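# Fetch carton from behind shelf bottles, place on desk

## Task

Remove the carton that sits behind the line of bottles on the shelving unit and set it down on the desk. At the end every bottle must still stand upright on its shelf, the robot must not have tipped over or be left leaning, and the carton must rest on the desk by itself, not held there by the robot.

## Robot and tools

Robot: a Hello Robot Stretch 3 with one arm. It has a two-wheel base (0.33 m long, 0.34 m wide), a lift carriage on a vertical mast, and a telescoping arm that reaches out to the robot's right side, ending in a wrist (yaw, pitch, roll) and a two-finger gripper. The arm cannot move forward or back, so the gripper is moved along the robot's front-back line by driving the base. The base cannot strafe. It pivots about the point midway between the drive wheels, 0.05 m behind its front edge. With the arm in and the wrist folded, turning sweeps a circle of 0.28 m radius; an unfolded, level wrist reaches past that circle.

Frames: the base frame has its origin on the floor between the drive wheels, x forward, y left, z up. The odometry frame is the base frame where the scene started; heading is positive to the left, in -3.142 to 3.142. hand_pose is reported in the base frame, at the point where closed fingertips meet.

execute_actions takes "actions", a list run in order. Each action may hold "robot" (a command, a list of up to 8 commands run one after another, or {"stop": true}), "steps" (1 to 450 control steps at 30 per second; default 1), and "until" (ends the action early). An action with only "steps" just waits. A command may contain:
- "base": exactly one of {"translate_m": d} (drive straight d metres, forward positive, |d| at most 1) or {"rotate_rad": d} (spin in place, left/counter-clockwise positive, |d| at most 3.2). Both are offsets counted from where the base is when that command begins.
- "joints": absolute targets by name, each a single number. lift_m 0 to 1.1 (arm height); arm_m 0 to 0.52 (extension); wrist_yaw_rad -1.345 to 4.42 (0 along the arm, positive swings toward the front, 3.0 folds over the base); wrist_pitch_rad -1.57 to 0.451 (negative tips fingers down); wrist_roll_rad -2.911 to 2.911; gripper_m -0.089 to 0.179 (larger is wider; the real fingertip gap is smaller by about 0.007 nearly shut and 0.025 wide open); head_pan_rad -3.953 to 1.73 (positive left, -1.57 faces along the arm); head_tilt_rad -1.53 to 0.419 (negative down). Unnamed joints keep their targets.
- "contact_limits": {"arm_m": effort percent 1 to 100}, stopping the arm once its motor effort hits that level; lower is softer. It lasts until arm_m's next command.
A queue item may also be {"pause_s": s}, up to 15. Any new command takes over at once and discards the rest of an older queue. If one value in a call is invalid or out of range, nothing in that call runs.

"until" compares fields: {"robot": {"status": "ended"}} fires when nothing is moving and no queue runs; fields like lift_m, lift_m_goal, lift_m_status, base_status, translate_m, rotate_rad, queue, queue_left, refusals take [op, value] with =, !=, <, <=, >, >=, and status fields also take a word. {"any": {"status": "ended"}} fires as soon as one motion ends.

Result lines: base_status and joint_status show moving, done, off_target (stopped short, may still push), contact_stop (joint hit something and went slack), time_out, stopped, not_commanded, torque_fault (wrist servo off for 10 s, limp). The base bracket shows distance moved versus goal. joint_goals, measured_speeds, motor_effort (percent, peak in brackets, with fixed bias), queue and queue_left, refusals, and lines starting refused:, dropped:, replaced:. robot.on_its_own appears when a goal was changed by the robot, a joint is slack or off, a motor strains at rest, or base_tilt has shifted 3 degrees or more. lidar_m gives 12 distances for 30-degree sectors (1st ahead, 4th left, 7th behind, 10th right) at 0.17 m height; it misses table tops and clear objects. wrist_depth_mm and head_depth_mm are 7x7 grids of median depth in mm. Each result carries one image from head_camera, nav_camera and wrist_camera; an empty actions list just returns a fresh result.

zoom_image: {"camera": one of head_camera, nav_camera, wrist_camera, "region": [x0, y0, x1, y1]} in pixels from the top-left, at most 504 by 504, gives a detailed crop of the latest image.

Let all motion finish first.

Speed: the base is fast only when lift_m is under 0.30, arm_m under 0.03 and wrist_yaw_rad above 2.54; otherwise 0.10 m/s and 0.63 rad/s.

Gripper: command a gripper_m smaller than the object's width to grasp; to let go, open at least 0.02 beyond where the pads touched. Readings do not prove a grasp; check cameras. Over-squeezing trips a stall guard and may let things slip.

Cautions: fold or unfold the wrist only with lift_m 0.32 to 0.95, wrist_pitch_rad -0.4 and roll near 0; once folded, lift may go down to 0.25. With yaw below -0.4 keep pitch at -0.5 or lower. Pushing an immovable object with the gripper higher than about 0.45 m can tip the robot, especially a second push after a contact_stop; driving while the gripper holds or pushes something fixed, or snagging furniture (worst when reversing), can also tip it. If base_tilt shows a lean, back off in small steps, free the gripper, and lower lift_m to about 0.2 if needed. Loose items may occasionally be nudged by outside forces. Avoid knocking over bottles, dropping or slamming things, hard hits and wrist servo overloads.

Each tool is called after ">>>" as a command line: name --argument value for each argument, lists and objects as JSON in quotes; but a table of rows of numbers goes row by row, as --pt "numbers of a row", without its own name.

## Session

I'll start by looking at the scene.

>>> execute_actions --actions '[]'

Scene clock: 0.00 s.
robot.base_odometry: x=+0.000 y=+0.000 heading=+0.000 (m, m, rad; robot's odometry frame)
robot.turned_by_wheels: +0.000 (rad since the last result)
robot.turned_by_imu: +0.000 (rad since the last result)
robot.base_tilt: forward=-0.9 right=+1.6 (deg)
robot.lidar_m: 1.52 2.16 1.63 1.72 2.09 2.01 2.08 2.45 2.25 2.52 1.47 1.37
robot.head_depth_mm: 1614 1633 1642 1658 1682 1615 1488 / 1717 1735 1754 1777 1796 1736 1620 / 1801 1860 1864 1897 1919 1949 1603 / 1873 1992 2023 2059 2056 2078 1959 / 1877 2152 2176 2206 2227 2246 1962 / 1872 2340 2379 2395 2403 2467 1990 / 1860 2450 2442 2464 2434 2468 1975
robot.base_status: not_commanded
robot.joint_positions: lift_m=+0.441 arm_m=-0.001 wrist_yaw_rad=+3.020 wrist_pitch_rad=-0.600 wrist_roll_rad=-0.019 gripper_m=+0.037 head_pan_rad=+0.016 head_tilt_rad=-0.019
robot.joint_goals: lift_m=+0.441 arm_m=-0.001 wrist_yaw_rad=+3.020 wrist_pitch_rad=-0.600 wrist_roll_rad=-0.019 gripper_m=+0.037 head_pan_rad=+0.016 head_tilt_rad=-0.019
robot.joint_status: lift_m=not_commanded arm_m=not_commanded wrist_yaw_rad=not_commanded wrist_pitch_rad=not_commanded wrist_roll_rad=not_commanded gripper_m=not_commanded head_pan_rad=not_commanded head_tilt_rad=not_commanded
robot.measured_speeds: translate_m=+0.000 rotate_rad=+0.000 lift_m=+0.000 arm_m=+0.000 wrist_yaw_rad=+0.000 wrist_pitch_rad=+0.000 wrist_roll_rad=+0.000 head_pan_rad=+0.000 head_tilt_rad=+0.000
robot: refusals=0 queue=idle queue_left=0
robot.motor_effort: left_wheel=+1 right_wheel=+0 lift_m=+36 arm_m=-1 wrist_yaw_rad=+1 wrist_pitch_rad=+6 wrist_roll_rad=+0 gripper_m=+0 head_pan_rad=-1 head_tilt_rad=+2 (%)
robot.hand_pose: x=+0.0028 y=+0.0529 z=+0.4147 quat_wxyz=(+0.248, +0.680, +0.170, +0.668) (m; robot's base frame)
robot.wrist_depth_mm: - - - - - - - / - - - - - - - / 882 925 913 891 919 942 932 / 763 767 770 767 794 758 784 / 660 661 649 671 658 667 658 / 575 581 - 593 585 599 589 / 520 - - - 520 536 530
pictures: head_camera (sideways: a quarter turn clockwise sets it upright), nav_camera (sideways: a quarter turn counterclockwise sets it upright), wrist_camera
Images, in order (width x height): head_camera 896x504, nav_camera 672x504, wrist_camera 644x364.

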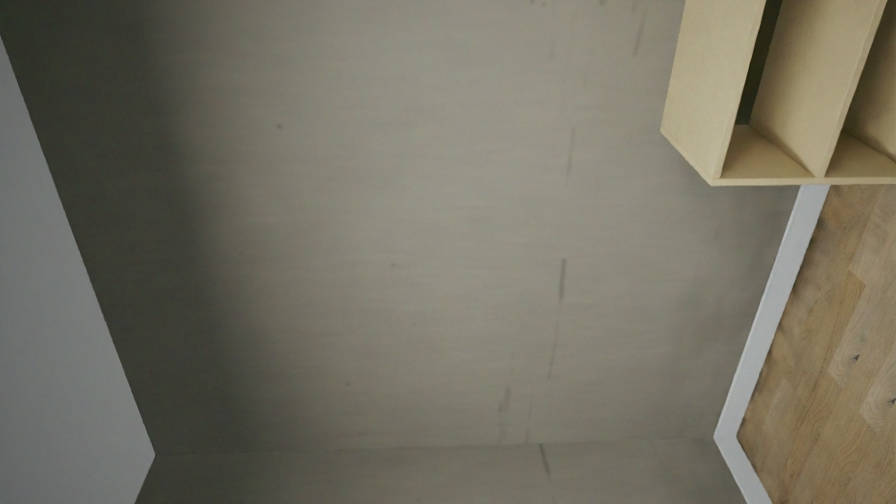

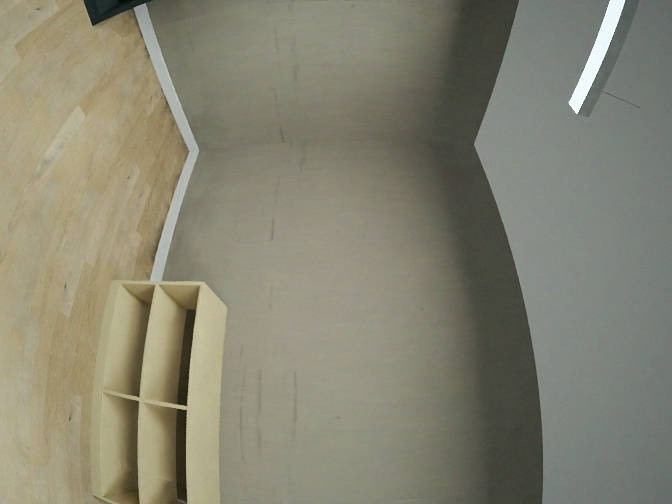

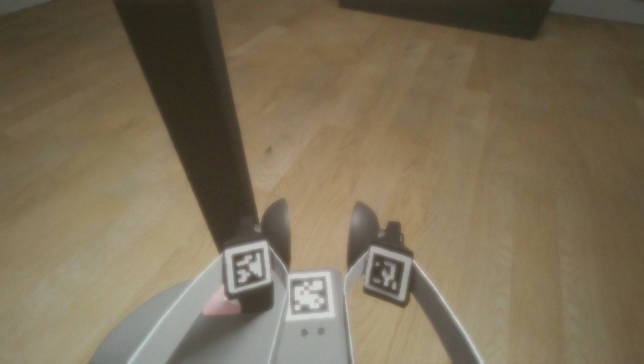

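>>> execute_actions --actions '[{"robot": {"joints": {"head_pan_rad": -0.6, "head_tilt_rad": -0.5}}, "steps": 90, "until": {"robot": {"status": "ended"}}}]'

Scene clock: 9.87 s.
robot.base_odometry: x=+0.000 y=+0.000 heading=+0.000 (m, m, rad; robot's odometry frame)
robot.turned_by_wheels: +0.000 (rad since the last result)
robot.turned_by_imu: -0.001 (rad since the last result)
robot.base_tilt: forward=-0.9 right=+1.6 (deg)
robot.lidar_m: 1.52 2.16 1.63 1.72 2.08 2.01 2.08 2.45 2.26 2.52 1.47 1.37
robot.head_depth_mm: 1461 1630 1818 2012 1891 1495 1228 / 1477 1616 1784 1647 1771 1493 1228 / 1457 1600 1760 1724 1806 1510 1238 / 1463 1590 1771 1660 1773 1515 1243 / 1450 1586 1759 1672 1754 1518 1245 / 1442 1573 1745 1697 1756 1525 1248 / 1417 1553 1724 1695 1746 1526 1252
robot.base_status: not_commanded
robot.joint_positions: lift_m=+0.441 arm_m=-0.001 wrist_yaw_rad=+3.020 wrist_pitch_rad=-0.600 wrist_roll_rad=-0.019 gripper_m=+0.037 head_pan_rad=-0.593 head_tilt_rad=-0.494
robot.joint_goals: lift_m=+0.441 arm_m=-0.001 wrist_yaw_rad=+3.020 wrist_pitch_rad=-0.600 wrist_roll_rad=-0.019 gripper_m=+0.037 head_pan_rad=-0.600 head_tilt_rad=-0.500
robot.joint_status: lift_m=not_commanded arm_m=not_commanded wrist_yaw_rad=not_commanded wrist_pitch_rad=not_commanded wrist_roll_rad=not_commanded gripper_m=not_commanded head_pan_rad=done head_tilt_rad=done
robot.measured_speeds: translate_m=+0.000 rotate_rad=+0.000 lift_m=+0.000 arm_m=+0.000 wrist_yaw_rad=+0.000 wrist_pitch_rad=+0.000 wrist_roll_rad=+0.000 head_pan_rad=+0.000 head_tilt_rad=+0.000
robot: refusals=0 queue=done queue_left=0
robot.motor_effort: left_wheel=+1(1) right_wheel=+0(1) lift_m=+36(36) arm_m=-1(0) wrist_yaw_rad=+1(1) wrist_pitch_rad=+6(6) wrist_roll_rad=+0(0) gripper_m=-1(0) head_pan_rad=-5(52) head_tilt_rad=-3(25) (%)
robot.hand_pose: x=+0.0028 y=+0.0529 z=+0.4147 quat_wxyz=(+0.248, +0.680, +0.170, +0.668) (m; robot's base frame)
robot.wrist_depth_mm: - - - - - - - / - - - - - - - / 883 898 921 913 905 936 961 / 763 757 750 764 769 784 762 / 635 655 654 671 668 671 686 / 575 576 - 607 582 595 587 / 509 - - - 527 522 534
pictures: head_camera (sideways: a quarter turn clockwise sets it upright), nav_camera (sideways: a quarter turn counterclockwise sets it upright), wrist_camera
Images, in order (width x height): head_camera 896x504, nav_camera 672x504, wrist_camera 644x364.

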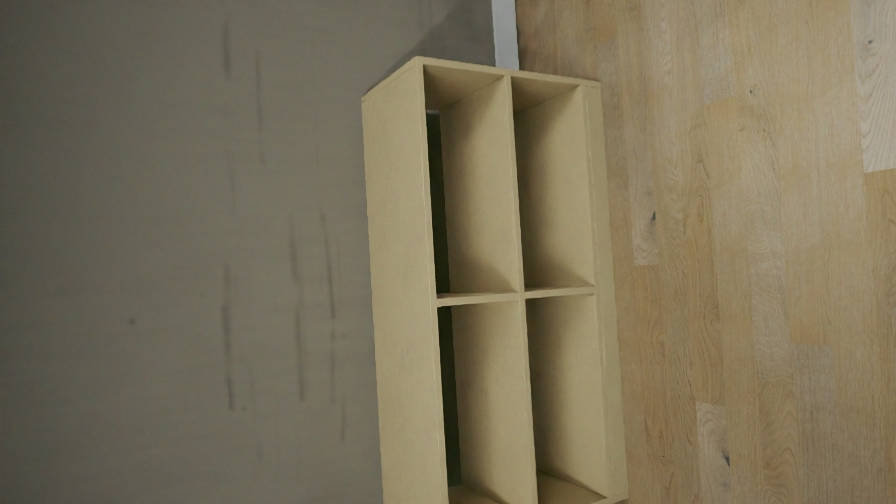

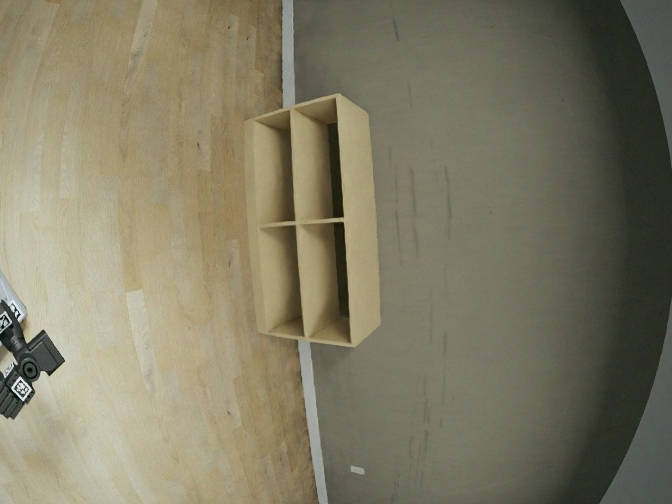

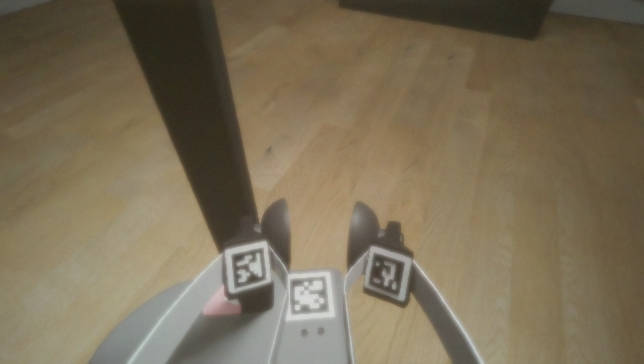

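>>> execute_actions --actions '[{"robot": {"joints": {"head_pan_rad": -2.2, "head_tilt_rad": -0.4}}, "steps": 90, "until": {"robot": {"status": "ended"}}}]'

>>> execute_actions --actions '[{"robot": {"joints": {"head_pan_rad": 1.2, "head_tilt_rad": -0.4}}, "steps": 120, "until": {"robot": {"status": "ended"}}}]'

Scene clock: 18.03 s.
robot.base_odometry: x=+0.000 y=+0.000 heading=+0.000 (m, m, rad; robot's odometry frame)
robot.turned_by_wheels: +0.000 (rad since the last result)
robot.turned_by_imu: -0.001 (rad since the last result)
robot.base_tilt: forward=-0.9 right=+1.6 (deg)
robot.lidar_m: 1.52 2.16 1.63 1.72 2.08 2.01 2.09 2.46 2.26 2.51 1.47 1.37
robot.head_depth_mm: 2311 2527 2629 2681 2101 1621 1295 / 2294 2510 2608 2879 2096 1607 1298 / 2290 2464 2624 2872 2103 1615 1307 / 2234 2432 2559 2860 2146 1630 1307 / 2239 2420 2535 2815 2152 1638 1312 / 2204 2393 2550 2777 2160 1626 1320 / 2183 2381 2601 2787 2202 1650 1324
robot.base_status: not_commanded
robot.joint_positions: lift_m=+0.441 arm_m=-0.001 wrist_yaw_rad=+3.020 wrist_pitch_rad=-0.600 wrist_roll_rad=-0.019 gripper_m=+0.037 head_pan_rad=-2.193 head_tilt_rad=-0.409
robot.joint_goals: lift_m=+0.441 arm_m=-0.001 wrist_yaw_rad=+3.020 wrist_pitch_rad=-0.600 wrist_roll_rad=-0.019 gripper_m=+0.037 head_pan_rad=-2.200 head_tilt_rad=-0.400
robot.joint_status: lift_m=not_commanded arm_m=not_commanded wrist_yaw_rad=not_commanded wrist_pitch_rad=not_commanded wrist_roll_rad=not_commanded gripper_m=not_commanded head_pan_rad=done head_tilt_rad=done
robot.measured_speeds: translate_m=+0.000 rotate_rad=+0.000 lift_m=+0.000 arm_m=+0.000 wrist_yaw_rad=+0.000 wrist_pitch_rad=+0.000 wrist_roll_rad=+0.000 head_pan_rad=+0.000 head_tilt_rad=+0.000
robot: refusals=0 queue=done queue_left=0
robot.motor_effort: left_wheel=+1(1) right_wheel=+0(0) lift_m=+36(36) arm_m=-1(0) wrist_yaw_rad=+0(0) wrist_pitch_rad=+6(6) wrist_roll_rad=+1(0) gripper_m=+0(1) head_pan_rad=-5(64) head_tilt_rad=+3(13) (%)
robot.hand_pose: x=+0.0028 y=+0.0529 z=+0.4147 quat_wxyz=(+0.248, +0.680, +0.170, +0.668) (m; robot's base frame)
robot.wrist_depth_mm: - - - - - - - / - - - - - - - / 904 908 931 910 916 919 928 / 733 765 763 767 752 782 780 / 662 646 651 659 680 670 679 / 575 575 - 594 587 580 582 / 510 - - - 521 531 521
pictures: head_camera (sideways: a quarter turn clockwise sets it upright), nav_camera (sideways: a quarter turn counterclockwise sets it upright), wrist_camera
Images, in order (width x height): head_camera 896x504, nav_camera 672x504, wrist_camera 644x364.

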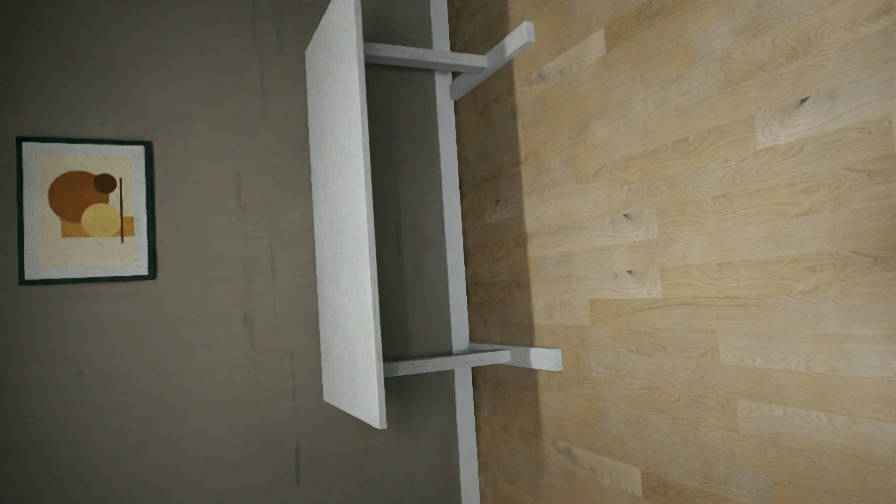

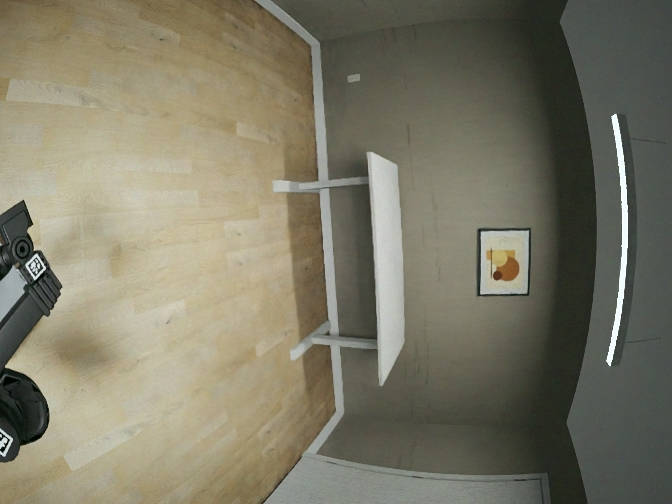

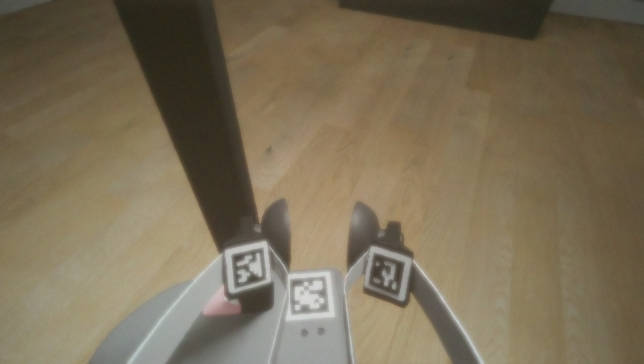

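Scene clock: 20.10 s.
robot.base_odometry: x=+0.000 y=+0.000 heading=+0.000 (m, m, rad; robot's odometry frame)
robot.turned_by_wheels: +0.000 (rad since the last result)
robot.turned_by_imu: +0.000 (rad since the last result)
robot.base_tilt: forward=-0.9 right=+1.6 (deg)
robot.lidar_m: 1.52 2.16 1.63 1.72 2.09 2.01 2.09 2.46 2.26 2.52 1.47 1.37
robot.head_depth_mm: 1383 1742 1892 2085 2100 1611 1302 / 1662 1812 1970 1820 1901 1619 1302 / 1678 1831 2007 1959 1999 1612 1306 / 1699 1893 1980 1914 2006 1612 1312 / 1724 1902 1963 1863 2004 1625 1311 / 1453 1668 2071 2341 2156 1646 1314 / 1828 2000 2171 2394 2168 1650 1325
robot.base_status: not_commanded
robot.joint_positions: lift_m=+0.441 arm_m=-0.001 wrist_yaw_rad=+3.020 wrist_pitch_rad=-0.600 wrist_roll_rad=-0.019 gripper_m=+0.037 head_pan_rad=+1.193 head_tilt_rad=-0.409
robot.joint_goals: lift_m=+0.441 arm_m=-0.001 wrist_yaw_rad=+3.020 wrist_pitch_rad=-0.600 wrist_roll_rad=-0.019 gripper_m=+0.037 head_pan_rad=+1.200 head_tilt_rad=-0.400
robot.joint_status: lift_m=not_commanded arm_m=not_commanded wrist_yaw_rad=not_commanded wrist_pitch_rad=not_commanded wrist_roll_rad=not_commanded gripper_m=not_commanded head_pan_rad=done head_tilt_rad=done
robot.measured_speeds: translate_m=+0.000 rotate_rad=+0.000 lift_m=+0.000 arm_m=+0.000 wrist_yaw_rad=+0.000 wrist_pitch_rad=+0.000 wrist_roll_rad=+0.000 head_pan_rad=+0.000 head_tilt_rad=+0.000
robot: refusals=0 queue=done queue_left=0
robot.motor_effort: left_wheel=+1(1) right_wheel=+0(0) lift_m=+36(36) arm_m=+0(0) wrist_yaw_rad=+0(0) wrist_pitch_rad=+5(6) wrist_roll_rad=+0(0) gripper_m=-1(0) head_pan_rad=+6(62) head_tilt_rad=+3(3) (%)
robot.hand_pose: x=+0.0028 y=+0.0529 z=+0.4147 quat_wxyz=(+0.248, +0.680, +0.170, +0.668) (m; robot's base frame)
robot.wrist_depth_mm: - - - - - - - / - - - - - - - / 872 900 914 939 948 933 902 / 767 754 746 768 780 779 787 / 646 652 660 664 662 668 672 / 577 576 - 590 586 592 586 / 509 - - - 520 523 519
pictures: head_camera (sideways: a quarter turn clockwise sets it upright), nav_camera (sideways: a quarter turn counterclockwise sets it upright), wrist_camera
Images, in order (width x height): head_camera 896x504, nav_camera 672x504, wrist_camera 644x364.

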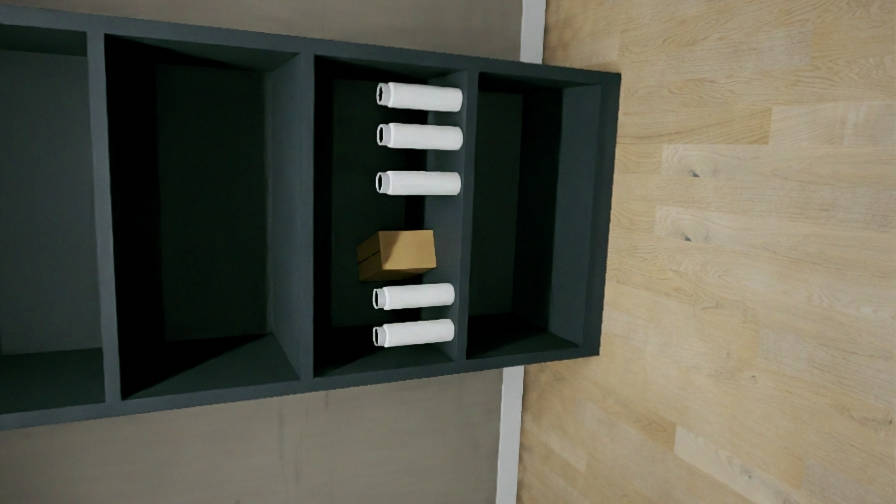

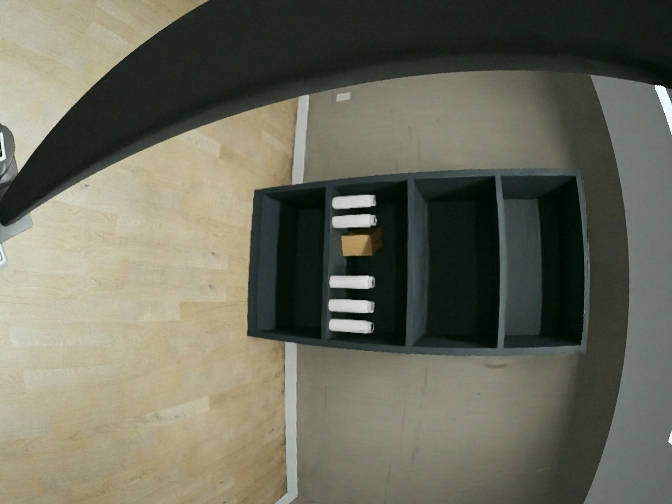

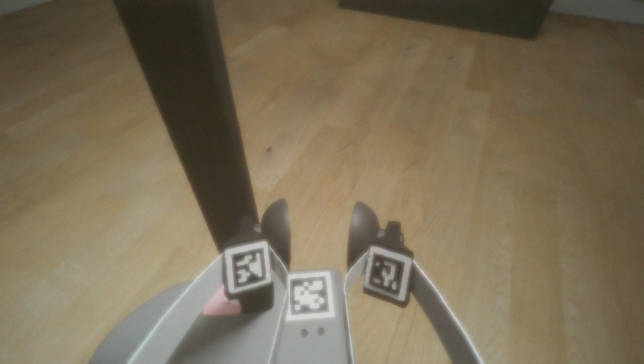

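>>> zoom_image --camera "head_camera" --region '[300, 40, 640, 380]'

Region (300, 40, 640, 380) of head_camera's 896x504 image, scaled by 1.482, with more detail than that image has.

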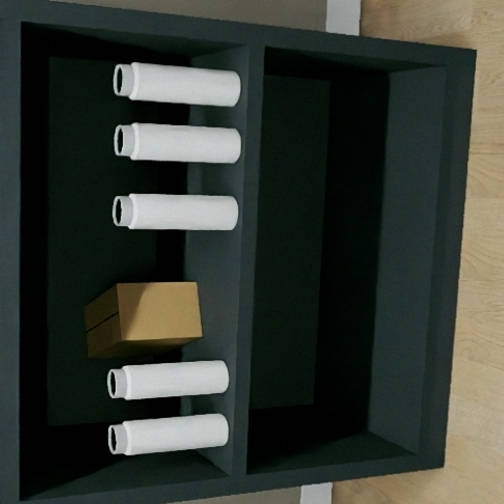

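>>> execute_actions --actions '[{"robot": [{"joints": {"lift_m": 0.27, "wrist_pitch_rad": -0.4, "wrist_yaw_rad": 3.0, "head_pan_rad": -1.57, "head_tilt_rad": -0.55}, "base": {"rotate_rad": 1.383}}, {"base": {"translate_m": 1.0}}, {"base": {"rotate_rad": 1.27}}, {"joints": {"lift_m": 0.62}}], "steps": 450, "until": {"robot": {"status": "ended"}}}]'

Scene clock: 154.03 s.
robot.base_odometry: x=+0.187 y=+0.982 heading=+2.653 (m, m, rad; robot's odometry frame)
robot.turned_by_wheels: +2.653 (rad since the last result)
robot.turned_by_imu: +2.659 (rad since the last result)
robot.base_tilt: forward=-0.9 right=+1.6 (deg)
robot.lidar_m: 1.69 1.75 2.44 3.29 2.92 1.90 1.71 1.58 0.87 1.03 0.72 1.63
robot.head_depth_mm: 893 990 823 1227 888 1314 1165 / 897 993 830 1234 1054 1325 1169 / 901 997 843 1209 1037 1328 1185 / 906 1002 849 1078 996 1327 1184 / 906 1006 860 1248 936 1296 1196 / 897 976 843 904 916 1092 1190 / 699 696 694 775 1511 1471 1223
robot.base_status: done (rotate_rad +1.2699 of +1.2700)
robot.joint_positions: lift_m=+0.620 arm_m=-0.001 wrist_yaw_rad=+3.001 wrist_pitch_rad=-0.419 wrist_roll_rad=-0.019 gripper_m=+0.037 head_pan_rad=-1.563 head_tilt_rad=-0.544
robot.joint_goals: lift_m=+0.620 arm_m=-0.001 wrist_yaw_rad=+3.000 wrist_pitch_rad=-0.400 wrist_roll_rad=-0.019 gripper_m=+0.037 head_pan_rad=-1.570 head_tilt_rad=-0.550
robot.joint_status: lift_m=done arm_m=not_commanded wrist_yaw_rad=done wrist_pitch_rad=done wrist_roll_rad=not_commanded gripper_m=not_commanded head_pan_rad=done head_tilt_rad=done
robot.measured_speeds: translate_m=+0.000 rotate_rad=+0.000 lift_m=+0.000 arm_m=+0.000 wrist_yaw_rad=+0.000 wrist_pitch_rad=+0.000 wrist_roll_rad=+0.000 head_pan_rad=+0.000 head_tilt_rad=+0.000
robot: refusals=0 queue=done queue_left=0
robot.motor_effort: left_wheel=+0(5) right_wheel=+2(8) lift_m=+45(47) arm_m=+0(0) wrist_yaw_rad=+0(1) wrist_pitch_rad=+9(10) wrist_roll_rad=+0(0) gripper_m=+0(0) head_pan_rad=-5(62) head_tilt_rad=-3(13) (%)
robot.hand_pose: x=+0.0101 y=+0.0785 z=+0.6321 quat_wxyz=(+0.195, +0.694, +0.100, +0.686) (m; robot's base frame)
robot.wrist_depth_mm: - - - - - - - / - - - - - - - / - - - - - - - / - - - - - - - / - - - - - - - / 861 869 - 873 872 879 918 / 745 761 771 772 771 779 781
pictures: head_camera (sideways: a quarter turn clockwise sets it upright), nav_camera (sideways: a quarter turn counterclockwise sets it upright), wrist_camera
Images, in order (width x height): head_camera 896x504, nav_camera 672x504, wrist_camera 644x364.

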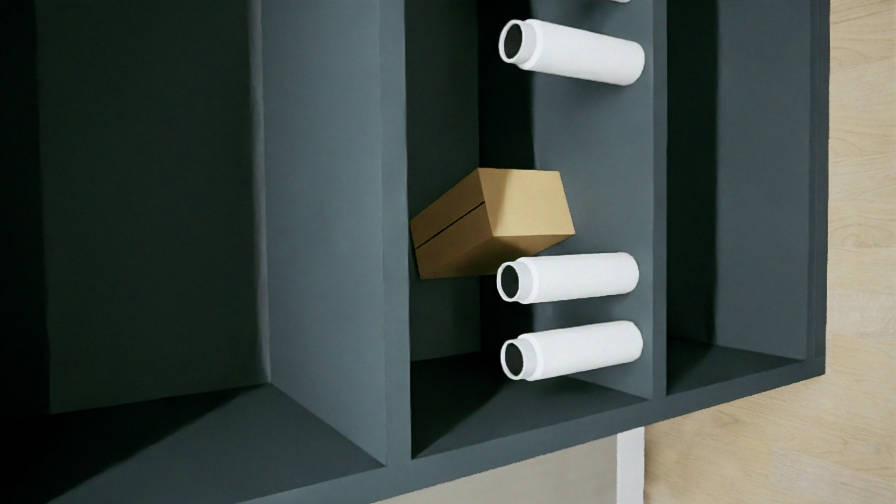

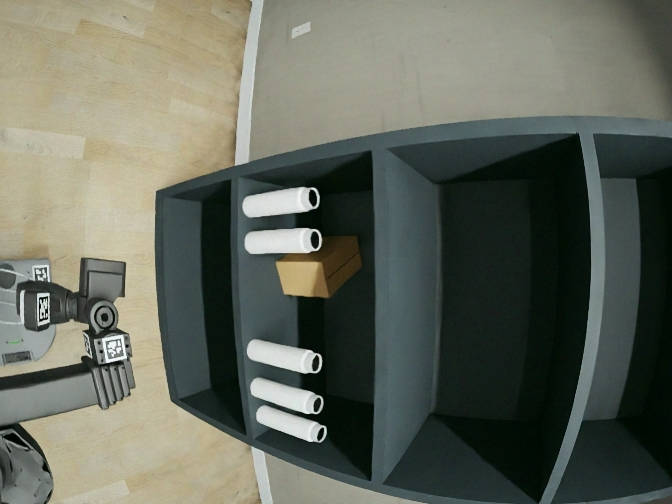

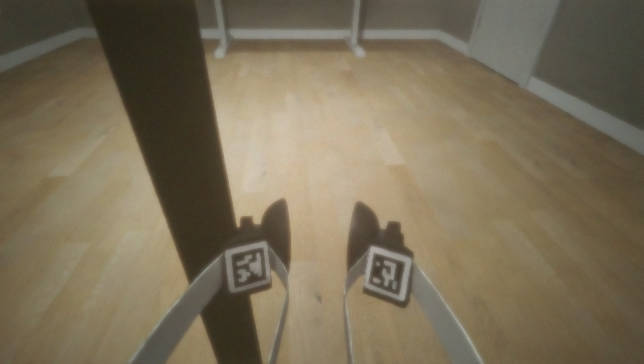

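>>> zoom_image --camera "head_camera" --region '[360, 0, 760, 400]'

Region (360, 0, 760, 400) of head_camera's 896x504 image, scaled by 1.260, with more detail than that image has.

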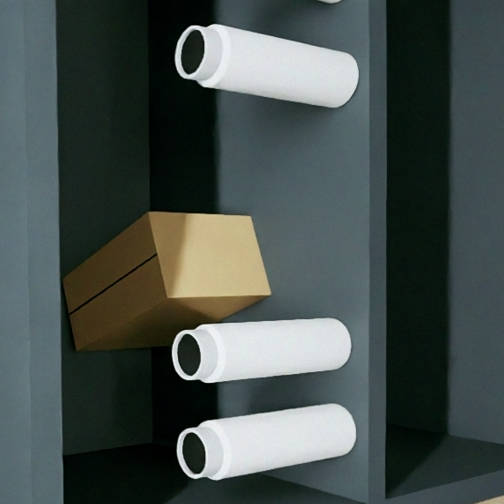

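>>> execute_actions --actions '[{"robot": {"base": {"rotate_rad": 0.35}, "joints": {"wrist_yaw_rad": 0.0, "wrist_pitch_rad": -0.4}}, "steps": 90, "until": {"robot": {"base_status": "done"}}}, {"robot": {"base": {"translate_m": -0.27}}, "steps": 120, "until": {"robot": {"wrist_yaw_rad": ["<", 0.1]}}}, {"robot": {"joints": {"wrist_pitch_rad": 0.0, "lift_m": 0.53, "gripper_m": 0.179}}, "steps": 200, "until": {"robot": {"status": "ended"}}}]'

Scene clock: 279.17 s.
robot.base_odometry: x=+0.454 y=+0.945 heading=+3.003 (m, m, rad; robot's odometry frame)
robot.turned_by_wheels: +0.350 (rad since the last result)
robot.turned_by_imu: +0.351 (rad since the last result)
robot.base_tilt: forward=-0.9 right=+1.6 (deg)
robot.lidar_m: 1.96 2.41 3.34 3.15 1.82 1.49 1.78 0.64 0.76 0.91 0.78 1.94
robot.head_depth_mm: 793 871 820 616 1013 815 1120 / 825 907 828 650 1056 872 1133 / 854 945 838 947 975 931 1137 / 891 984 852 1242 999 1265 1170 / 902 980 857 1124 923 1278 1200 / 775 824 814 909 952 1186 1217 / 663 698 741 839 1725 1478 1225
robot.base_status: done (translate_m -0.2700 of -0.2700)
robot.joint_positions: lift_m=+0.530 arm_m=-0.001 wrist_yaw_rad=+0.002 wrist_pitch_rad=-0.023 wrist_roll_rad=-0.019 gripper_m=+0.179 head_pan_rad=-1.563 head_tilt_rad=-0.544
robot.joint_goals: lift_m=+0.530 arm_m=-0.001 wrist_yaw_rad=+0.000 wrist_pitch_rad=+0.000 wrist_roll_rad=-0.019 gripper_m=+0.179 head_pan_rad=-1.570 head_tilt_rad=-0.550
robot.joint_status: lift_m=done arm_m=not_commanded wrist_yaw_rad=done wrist_pitch_rad=done wrist_roll_rad=not_commanded gripper_m=done head_pan_rad=done head_tilt_rad=done
robot.measured_speeds: translate_m=+0.000 rotate_rad=+0.000 lift_m=+0.000 arm_m=+0.000 wrist_yaw_rad=+0.000 wrist_pitch_rad=+0.000 wrist_roll_rad=+0.000 head_pan_rad=+0.000 head_tilt_rad=+0.000
robot: refusals=0 queue=done queue_left=0
robot.motor_effort: left_wheel=+0(4) right_wheel=+3(8) lift_m=+27(44) arm_m=-1(1) wrist_yaw_rad=-2(2) wrist_pitch_rad=+11(10) wrist_roll_rad=+0(0) gripper_m=+0(95) head_pan_rad=-5(4) head_tilt_rad=-2(2) (%)
robot.hand_pose: x=-0.0210 y=-0.3992 z=+0.6390 quat_wxyz=(+0.714, +0.009, -0.700, -0.008) (m; robot's base frame)
robot.wrist_depth_mm: - 497 684 773 699 644 590 / - 465 451 813 727 290 596 / - 482 455 534 737 294 621 / - 510 481 553 724 307 626 / - 507 453 432 449 325 394 / - 585 794 930 359 321 298 / 919 633 796 882 840 755 708
pictures: head_camera (sideways: a quarter turn clockwise sets it upright), nav_camera (sideways: a quarter turn counterclockwise sets it upright), wrist_camera
Images, in order (width x height): head_camera 896x504, nav_camera 672x504, wrist_camera 644x364.

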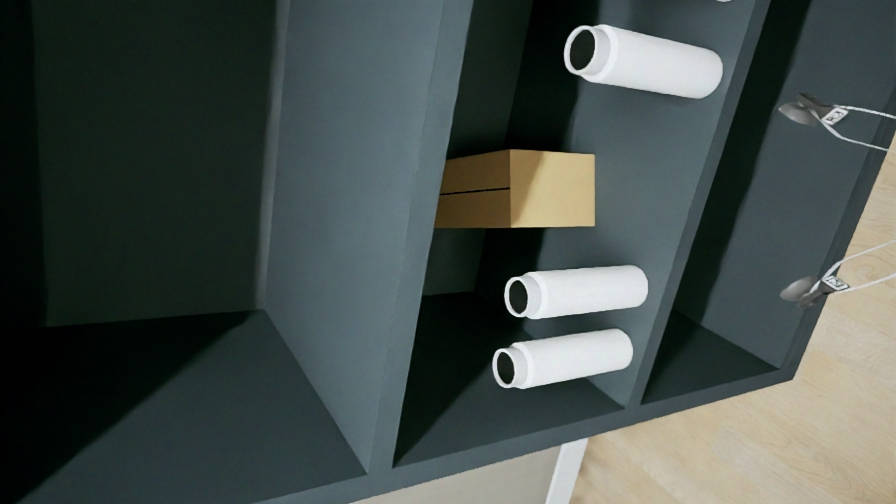

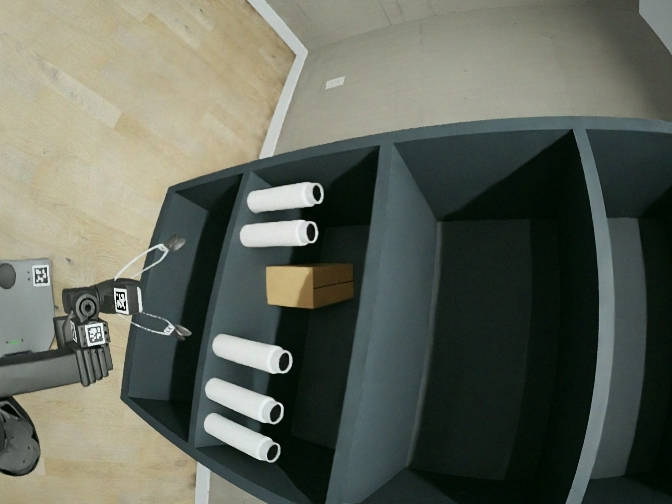

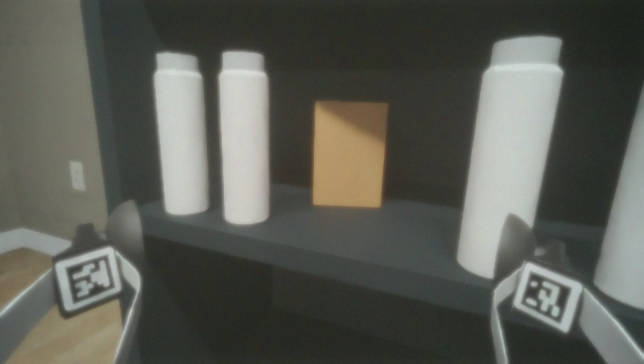

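>>> zoom_image --camera "wrist_camera" --region '[140, 20, 644, 364]'

>>> zoom_image --camera "head_camera" --region '[400, 0, 896, 420]'

Region (140, 20, 644, 364) of wrist_camera's 644x364 image, scaled by 1.000; it fills the top 344 rows of this view, and the rest is white.

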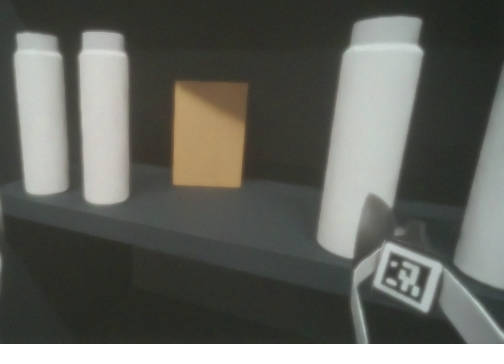

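Region (400, 0, 896, 420) of head_camera's 896x504 image, scaled by 1.016, with more detail than that image has; it fills the top 427 rows of this view, and the rest is white.

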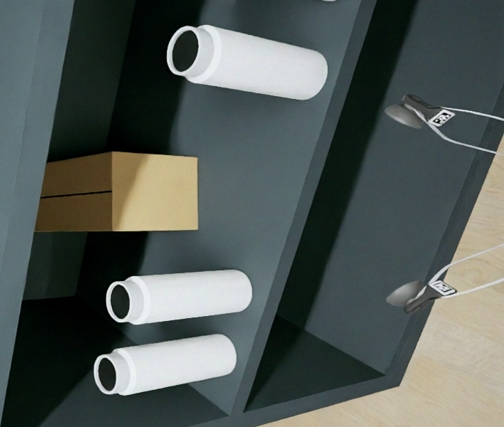

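>>> execute_actions --actions '[{"robot": {"base": {"translate_m": -0.048}, "joints": {"arm_m": 0.13, "gripper_m": 0.08}}, "steps": 200, "until": {"robot": {"status": "ended"}}}]'

Scene clock: 401.23 s.
robot.base_odometry: x=+0.502 y=+0.938 heading=+3.003 (m, m, rad; robot's odometry frame)
robot.turned_by_wheels: +0.000 (rad since the last result)
robot.turned_by_imu: -0.001 (rad since the last result)
robot.base_tilt: forward=-0.9 right=+1.6 (deg)
robot.lidar_m: 1.99 2.46 3.34 3.09 1.86 1.45 1.75 0.61 0.65 0.99 0.80 1.98
robot.head_depth_mm: 777 855 818 612 1051 798 1124 / 810 889 831 649 1022 820 1188 / 841 931 838 658 1002 901 - / 877 965 847 949 1004 1259 1158 / 910 1007 857 1204 919 1294 1182 / 843 892 865 961 954 1186 1218 / 723 759 769 848 982 1468 1221
robot.base_status: done (translate_m -0.0480 of -0.0480)
robot.joint_positions: lift_m=+0.530 arm_m=+0.130 wrist_yaw_rad=+0.001 wrist_pitch_rad=-0.023 wrist_roll_rad=-0.019 gripper_m=+0.080 head_pan_rad=-1.563 head_tilt_rad=-0.544
robot.joint_goals: lift_m=+0.530 arm_m=+0.130 wrist_yaw_rad=+0.000 wrist_pitch_rad=+0.000 wrist_roll_rad=-0.019 gripper_m=+0.080 head_pan_rad=-1.570 head_tilt_rad=-0.550
robot.joint_status: lift_m=done arm_m=done wrist_yaw_rad=done wrist_pitch_rad=done wrist_roll_rad=not_commanded gripper_m=done head_pan_rad=done head_tilt_rad=done
robot.measured_speeds: translate_m=+0.000 rotate_rad=+0.000 lift_m=+0.000 arm_m=+0.000 wrist_yaw_rad=+0.000 wrist_pitch_rad=+0.000 wrist_roll_rad=+0.000 head_pan_rad=+0.000 head_tilt_rad=+0.000
robot: refusals=0 queue=done queue_left=0
robot.motor_effort: left_wheel=+0(5) right_wheel=+2(4) lift_m=+27(27) arm_m=+4(3) wrist_yaw_rad=-1(1) wrist_pitch_rad=+11(11) wrist_roll_rad=+0(0) gripper_m=+0(95) head_pan_rad=-5(5) head_tilt_rad=-2(3) (%)
robot.hand_pose: x=-0.0212 y=-0.5303 z=+0.6391 quat_wxyz=(+0.714, +0.009, -0.700, -0.008) (m; robot's base frame)
robot.wrist_depth_mm: 365 434 695 625 584 525 152 / 318 286 709 646 599 189 154 / 330 299 714 398 617 186 160 / 373 313 648 408 621 187 166 / 373 353 408 426 481 189 176 / 397 320 287 306 303 189 290 / 428 588 272 243 240 191 237
pictures: head_camera (sideways: a quarter turn clockwise sets it upright), nav_camera (sideways: a quarter turn counterclockwise sets it upright), wrist_camera
Images, in order (width x height): head_camera 896x504, nav_camera 672x504, wrist_camera 644x364.

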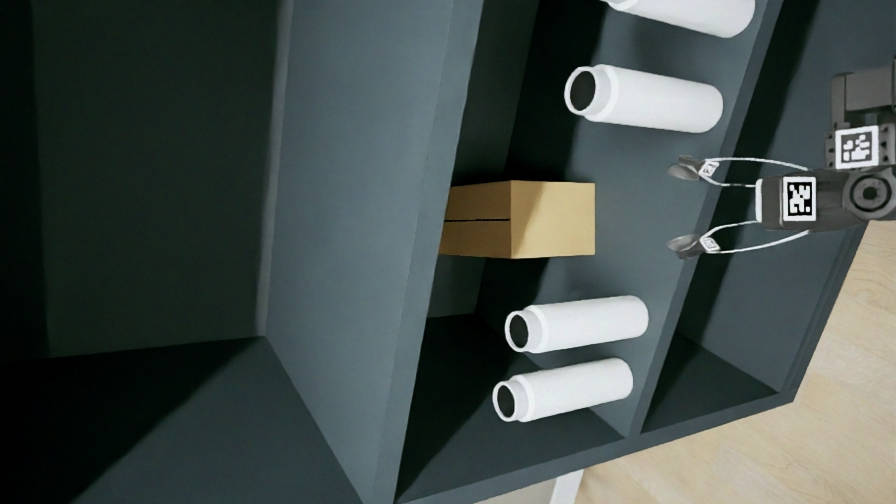

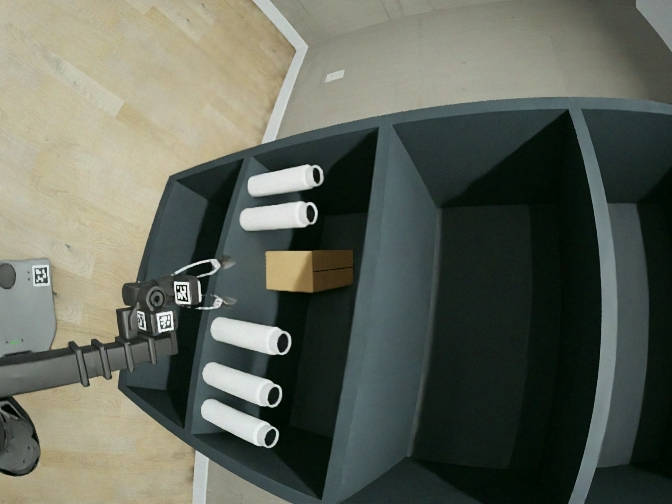

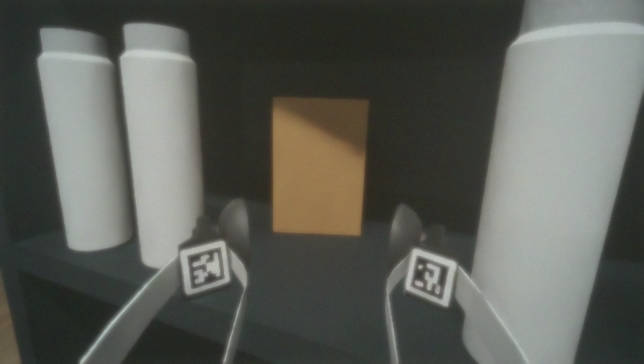

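>>> execute_actions --actions '[{"robot": {"joints": {"lift_m": 0.65, "wrist_pitch_rad": -0.40}}, "steps": 200, "until": {"robot": {"status": "ended"}}}, {"robot": {"joints": {"arm_m": 0.27}}, "steps": 200, "until": {"robot": {"status": "ended"}}}]'

Scene clock: 525.20 s.
robot.base_odometry: x=+0.502 y=+0.938 heading=+3.003 (m, m, rad; robot's odometry frame)
robot.turned_by_wheels: +0.000 (rad since the last result)
robot.turned_by_imu: -0.002 (rad since the last result)
robot.base_tilt: forward=-0.9 right=+1.6 (deg)
robot.lidar_m: 1.99 2.47 3.33 3.10 1.86 1.44 1.74 0.61 0.65 0.99 0.80 1.98
robot.head_depth_mm: 777 859 821 612 1054 796 1123 / 810 889 831 648 1088 - 1103 / 840 925 838 658 1055 - 1133 / 870 968 845 948 1004 1258 1165 / 907 1006 861 1201 921 1301 1179 / 841 889 864 961 959 1181 1221 / 719 757 768 852 977 1472 1210
robot.base_status: done (translate_m -0.0480 of -0.0480)
robot.joint_positions: lift_m=+0.650 arm_m=+0.270 wrist_yaw_rad=+0.001 wrist_pitch_rad=-0.415 wrist_roll_rad=-0.019 gripper_m=+0.080 head_pan_rad=-1.563 head_tilt_rad=-0.544
robot.joint_goals: lift_m=+0.650 arm_m=+0.270 wrist_yaw_rad=+0.000 wrist_pitch_rad=-0.400 wrist_roll_rad=-0.019 gripper_m=+0.080 head_pan_rad=-1.570 head_tilt_rad=-0.550
robot.joint_status: lift_m=done arm_m=done wrist_yaw_rad=done wrist_pitch_rad=done wrist_roll_rad=not_commanded gripper_m=done head_pan_rad=done head_tilt_rad=done
robot.measured_speeds: translate_m=+0.000 rotate_rad=+0.000 lift_m=+0.000 arm_m=+0.000 wrist_yaw_rad=+0.000 wrist_pitch_rad=+0.000 wrist_roll_rad=+0.000 head_pan_rad=+0.000 head_tilt_rad=+0.000
robot: refusals=0 queue=done queue_left=0
robot.motor_effort: left_wheel=+0(1) right_wheel=+3(3) lift_m=+45(47) arm_m=+3(2) wrist_yaw_rad=+0(1) wrist_pitch_rad=+7(11) wrist_roll_rad=+0(0) gripper_m=+0(0) head_pan_rad=-4(4) head_tilt_rad=-2(2) (%)
robot.hand_pose: x=-0.0213 y=-0.6395 z=+0.6631 quat_wxyz=(+0.699, +0.148, -0.685, -0.144) (m; robot's base frame)
robot.wrist_depth_mm: 163 430 546 369 442 412 372 / 165 448 564 257 473 432 400 / 175 465 511 283 512 477 432 / 189 222 399 319 424 430 436 / 223 233 351 340 358 350 356 / 284 251 279 289 282 299 299 / 415 248 251 251 251 255 126
pictures: head_camera (sideways: a quarter turn clockwise sets it upright), nav_camera (sideways: a quarter turn counterclockwise sets it upright), wrist_camera
Images, in order (width x height): head_camera 896x504, nav_camera 672x504, wrist_camera 644x364.

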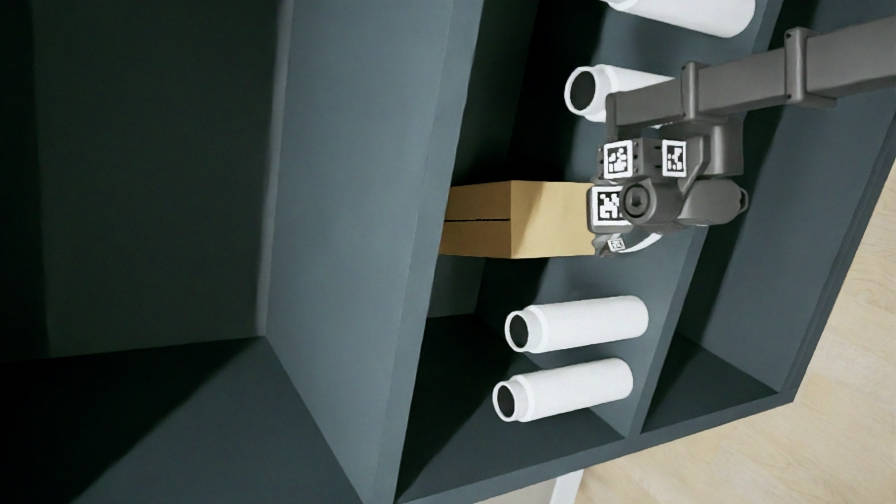

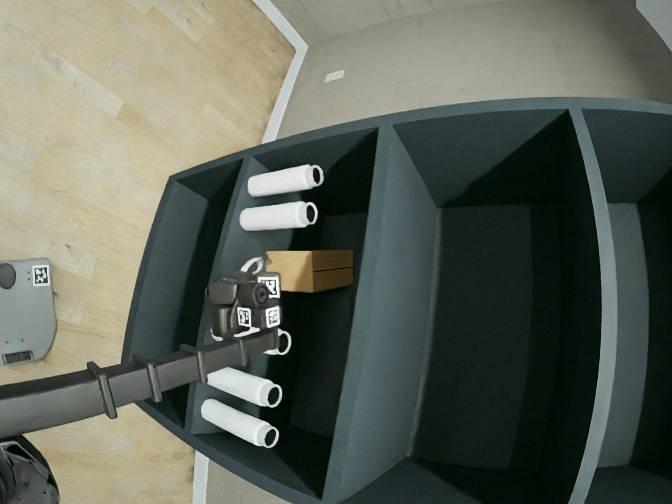

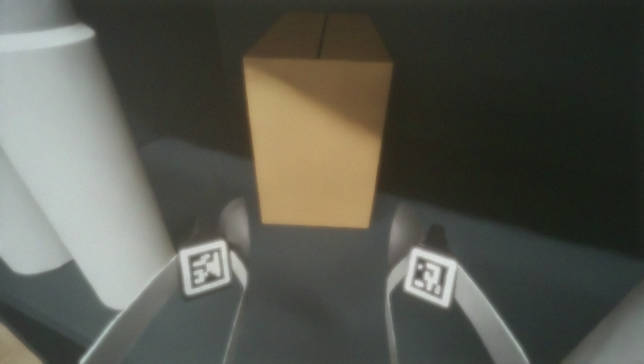

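>>> zoom_image --camera "wrist_camera" --region '[70, 160, 574, 364]'

>>> zoom_image --camera "head_camera" --region '[500, 20, 820, 340]'

Region (70, 160, 574, 364) of wrist_camera's 644x364 image, scaled by 1.000; it fills the top 204 rows of this view, and the rest is white.

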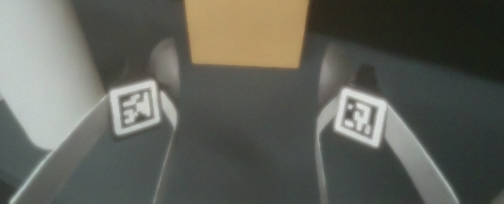

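Region (500, 20, 820, 340) of head_camera's 896x504 image, scaled by 1.575, with more detail than that image has.

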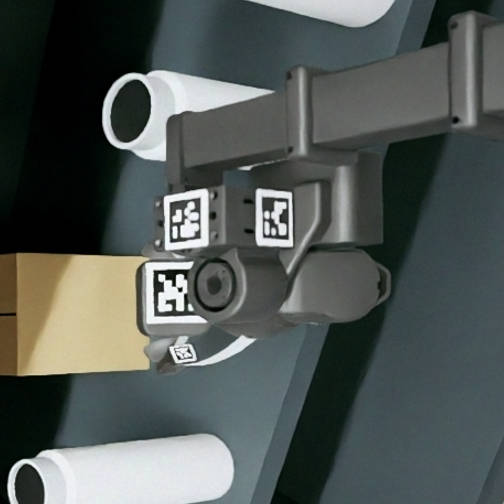

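>>> execute_actions --actions '[{"robot": {"joints": {"arm_m": 0.335}}, "steps": 200, "until": {"robot": {"status": "ended"}}}, {"robot": {"joints": {"gripper_m": 0.179}}, "steps": 100, "until": {"robot": {"status": "ended"}}}]'

Scene clock: 648.20 s.
robot.base_odometry: x=+0.502 y=+0.938 heading=+3.003 (m, m, rad; robot's odometry frame)
robot.turned_by_wheels: +0.000 (rad since the last result)
robot.turned_by_imu: -0.001 (rad since the last result)
robot.base_tilt: forward=-0.9 right=+1.6 (deg)
robot.lidar_m: 2.00 2.46 3.34 3.08 1.85 1.45 1.75 0.61 0.64 0.99 0.80 1.98
robot.head_depth_mm: 778 859 819 612 1046 796 1133 / 806 893 826 649 1111 849 1109 / 840 929 840 657 1136 1255 1131 / 873 969 847 949 996 1251 1168 / 910 1010 858 1199 919 1302 1184 / 842 893 866 964 960 1174 1218 / 720 761 768 845 984 1462 1218
robot.base_status: done (translate_m -0.0480 of -0.0480)
robot.joint_positions: lift_m=+0.650 arm_m=+0.335 wrist_yaw_rad=+0.001 wrist_pitch_rad=-0.415 wrist_roll_rad=-0.019 gripper_m=+0.179 head_pan_rad=-1.563 head_tilt_rad=-0.544
robot.joint_goals: lift_m=+0.650 arm_m=+0.335 wrist_yaw_rad=+0.000 wrist_pitch_rad=-0.400 wrist_roll_rad=-0.019 gripper_m=+0.179 head_pan_rad=-1.570 head_tilt_rad=-0.550
robot.joint_status: lift_m=done arm_m=done wrist_yaw_rad=done wrist_pitch_rad=done wrist_roll_rad=not_commanded gripper_m=done head_pan_rad=done head_tilt_rad=done
robot.measured_speeds: translate_m=+0.000 rotate_rad=+0.000 lift_m=+0.000 arm_m=+0.000 wrist_yaw_rad=+0.000 wrist_pitch_rad=+0.000 wrist_roll_rad=+0.000 head_pan_rad=+0.000 head_tilt_rad=+0.000
robot: refusals=0 queue=done queue_left=0
robot.motor_effort: left_wheel=+0(0) right_wheel=+2(3) lift_m=+45(45) arm_m=+4(4) wrist_yaw_rad=-1(1) wrist_pitch_rad=+7(7) wrist_roll_rad=+0(0) gripper_m=+0(97) head_pan_rad=-6(5) head_tilt_rad=-3(2) (%)
robot.hand_pose: x=-0.0213 y=-0.7045 z=+0.6631 quat_wxyz=(+0.699, +0.148, -0.685, -0.144) (m; robot's base frame)
robot.wrist_depth_mm: 321 406 486 365 387 359 329 / 334 421 502 211 403 385 350 / 356 445 222 211 447 417 376 / 170 407 382 236 414 433 405 / 158 341 323 268 342 360 353 / - 278 287 291 292 291 297 / 179 234 250 252 254 253 253
pictures: head_camera (sideways: a quarter turn clockwise sets it upright), nav_camera (sideways: a quarter turn counterclockwise sets it upright), wrist_camera
Images, in order (width x height): head_camera 896x504, nav_camera 672x504, wrist_camera 644x364.

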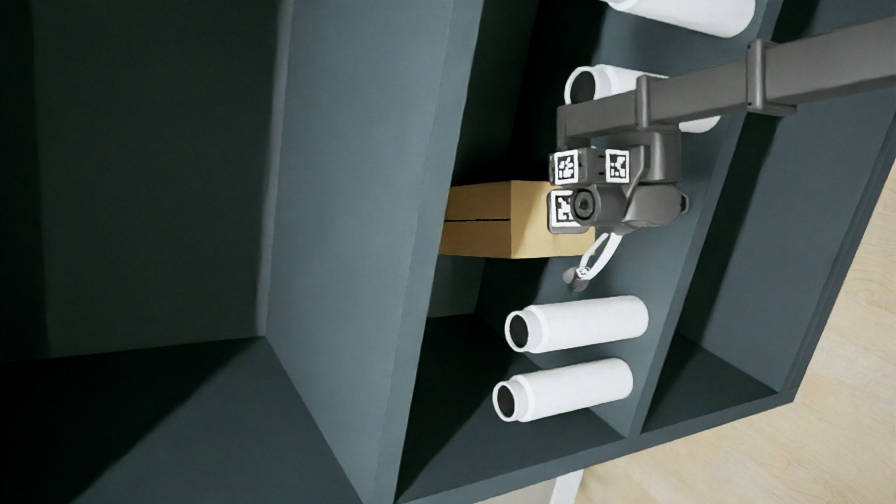

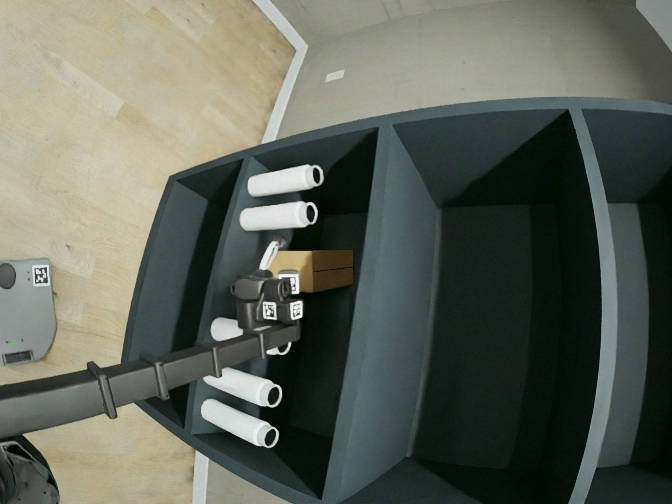

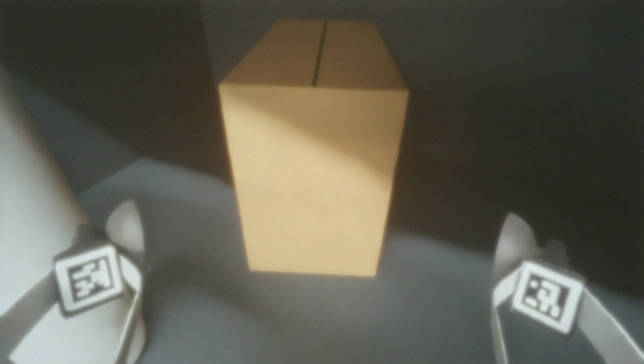

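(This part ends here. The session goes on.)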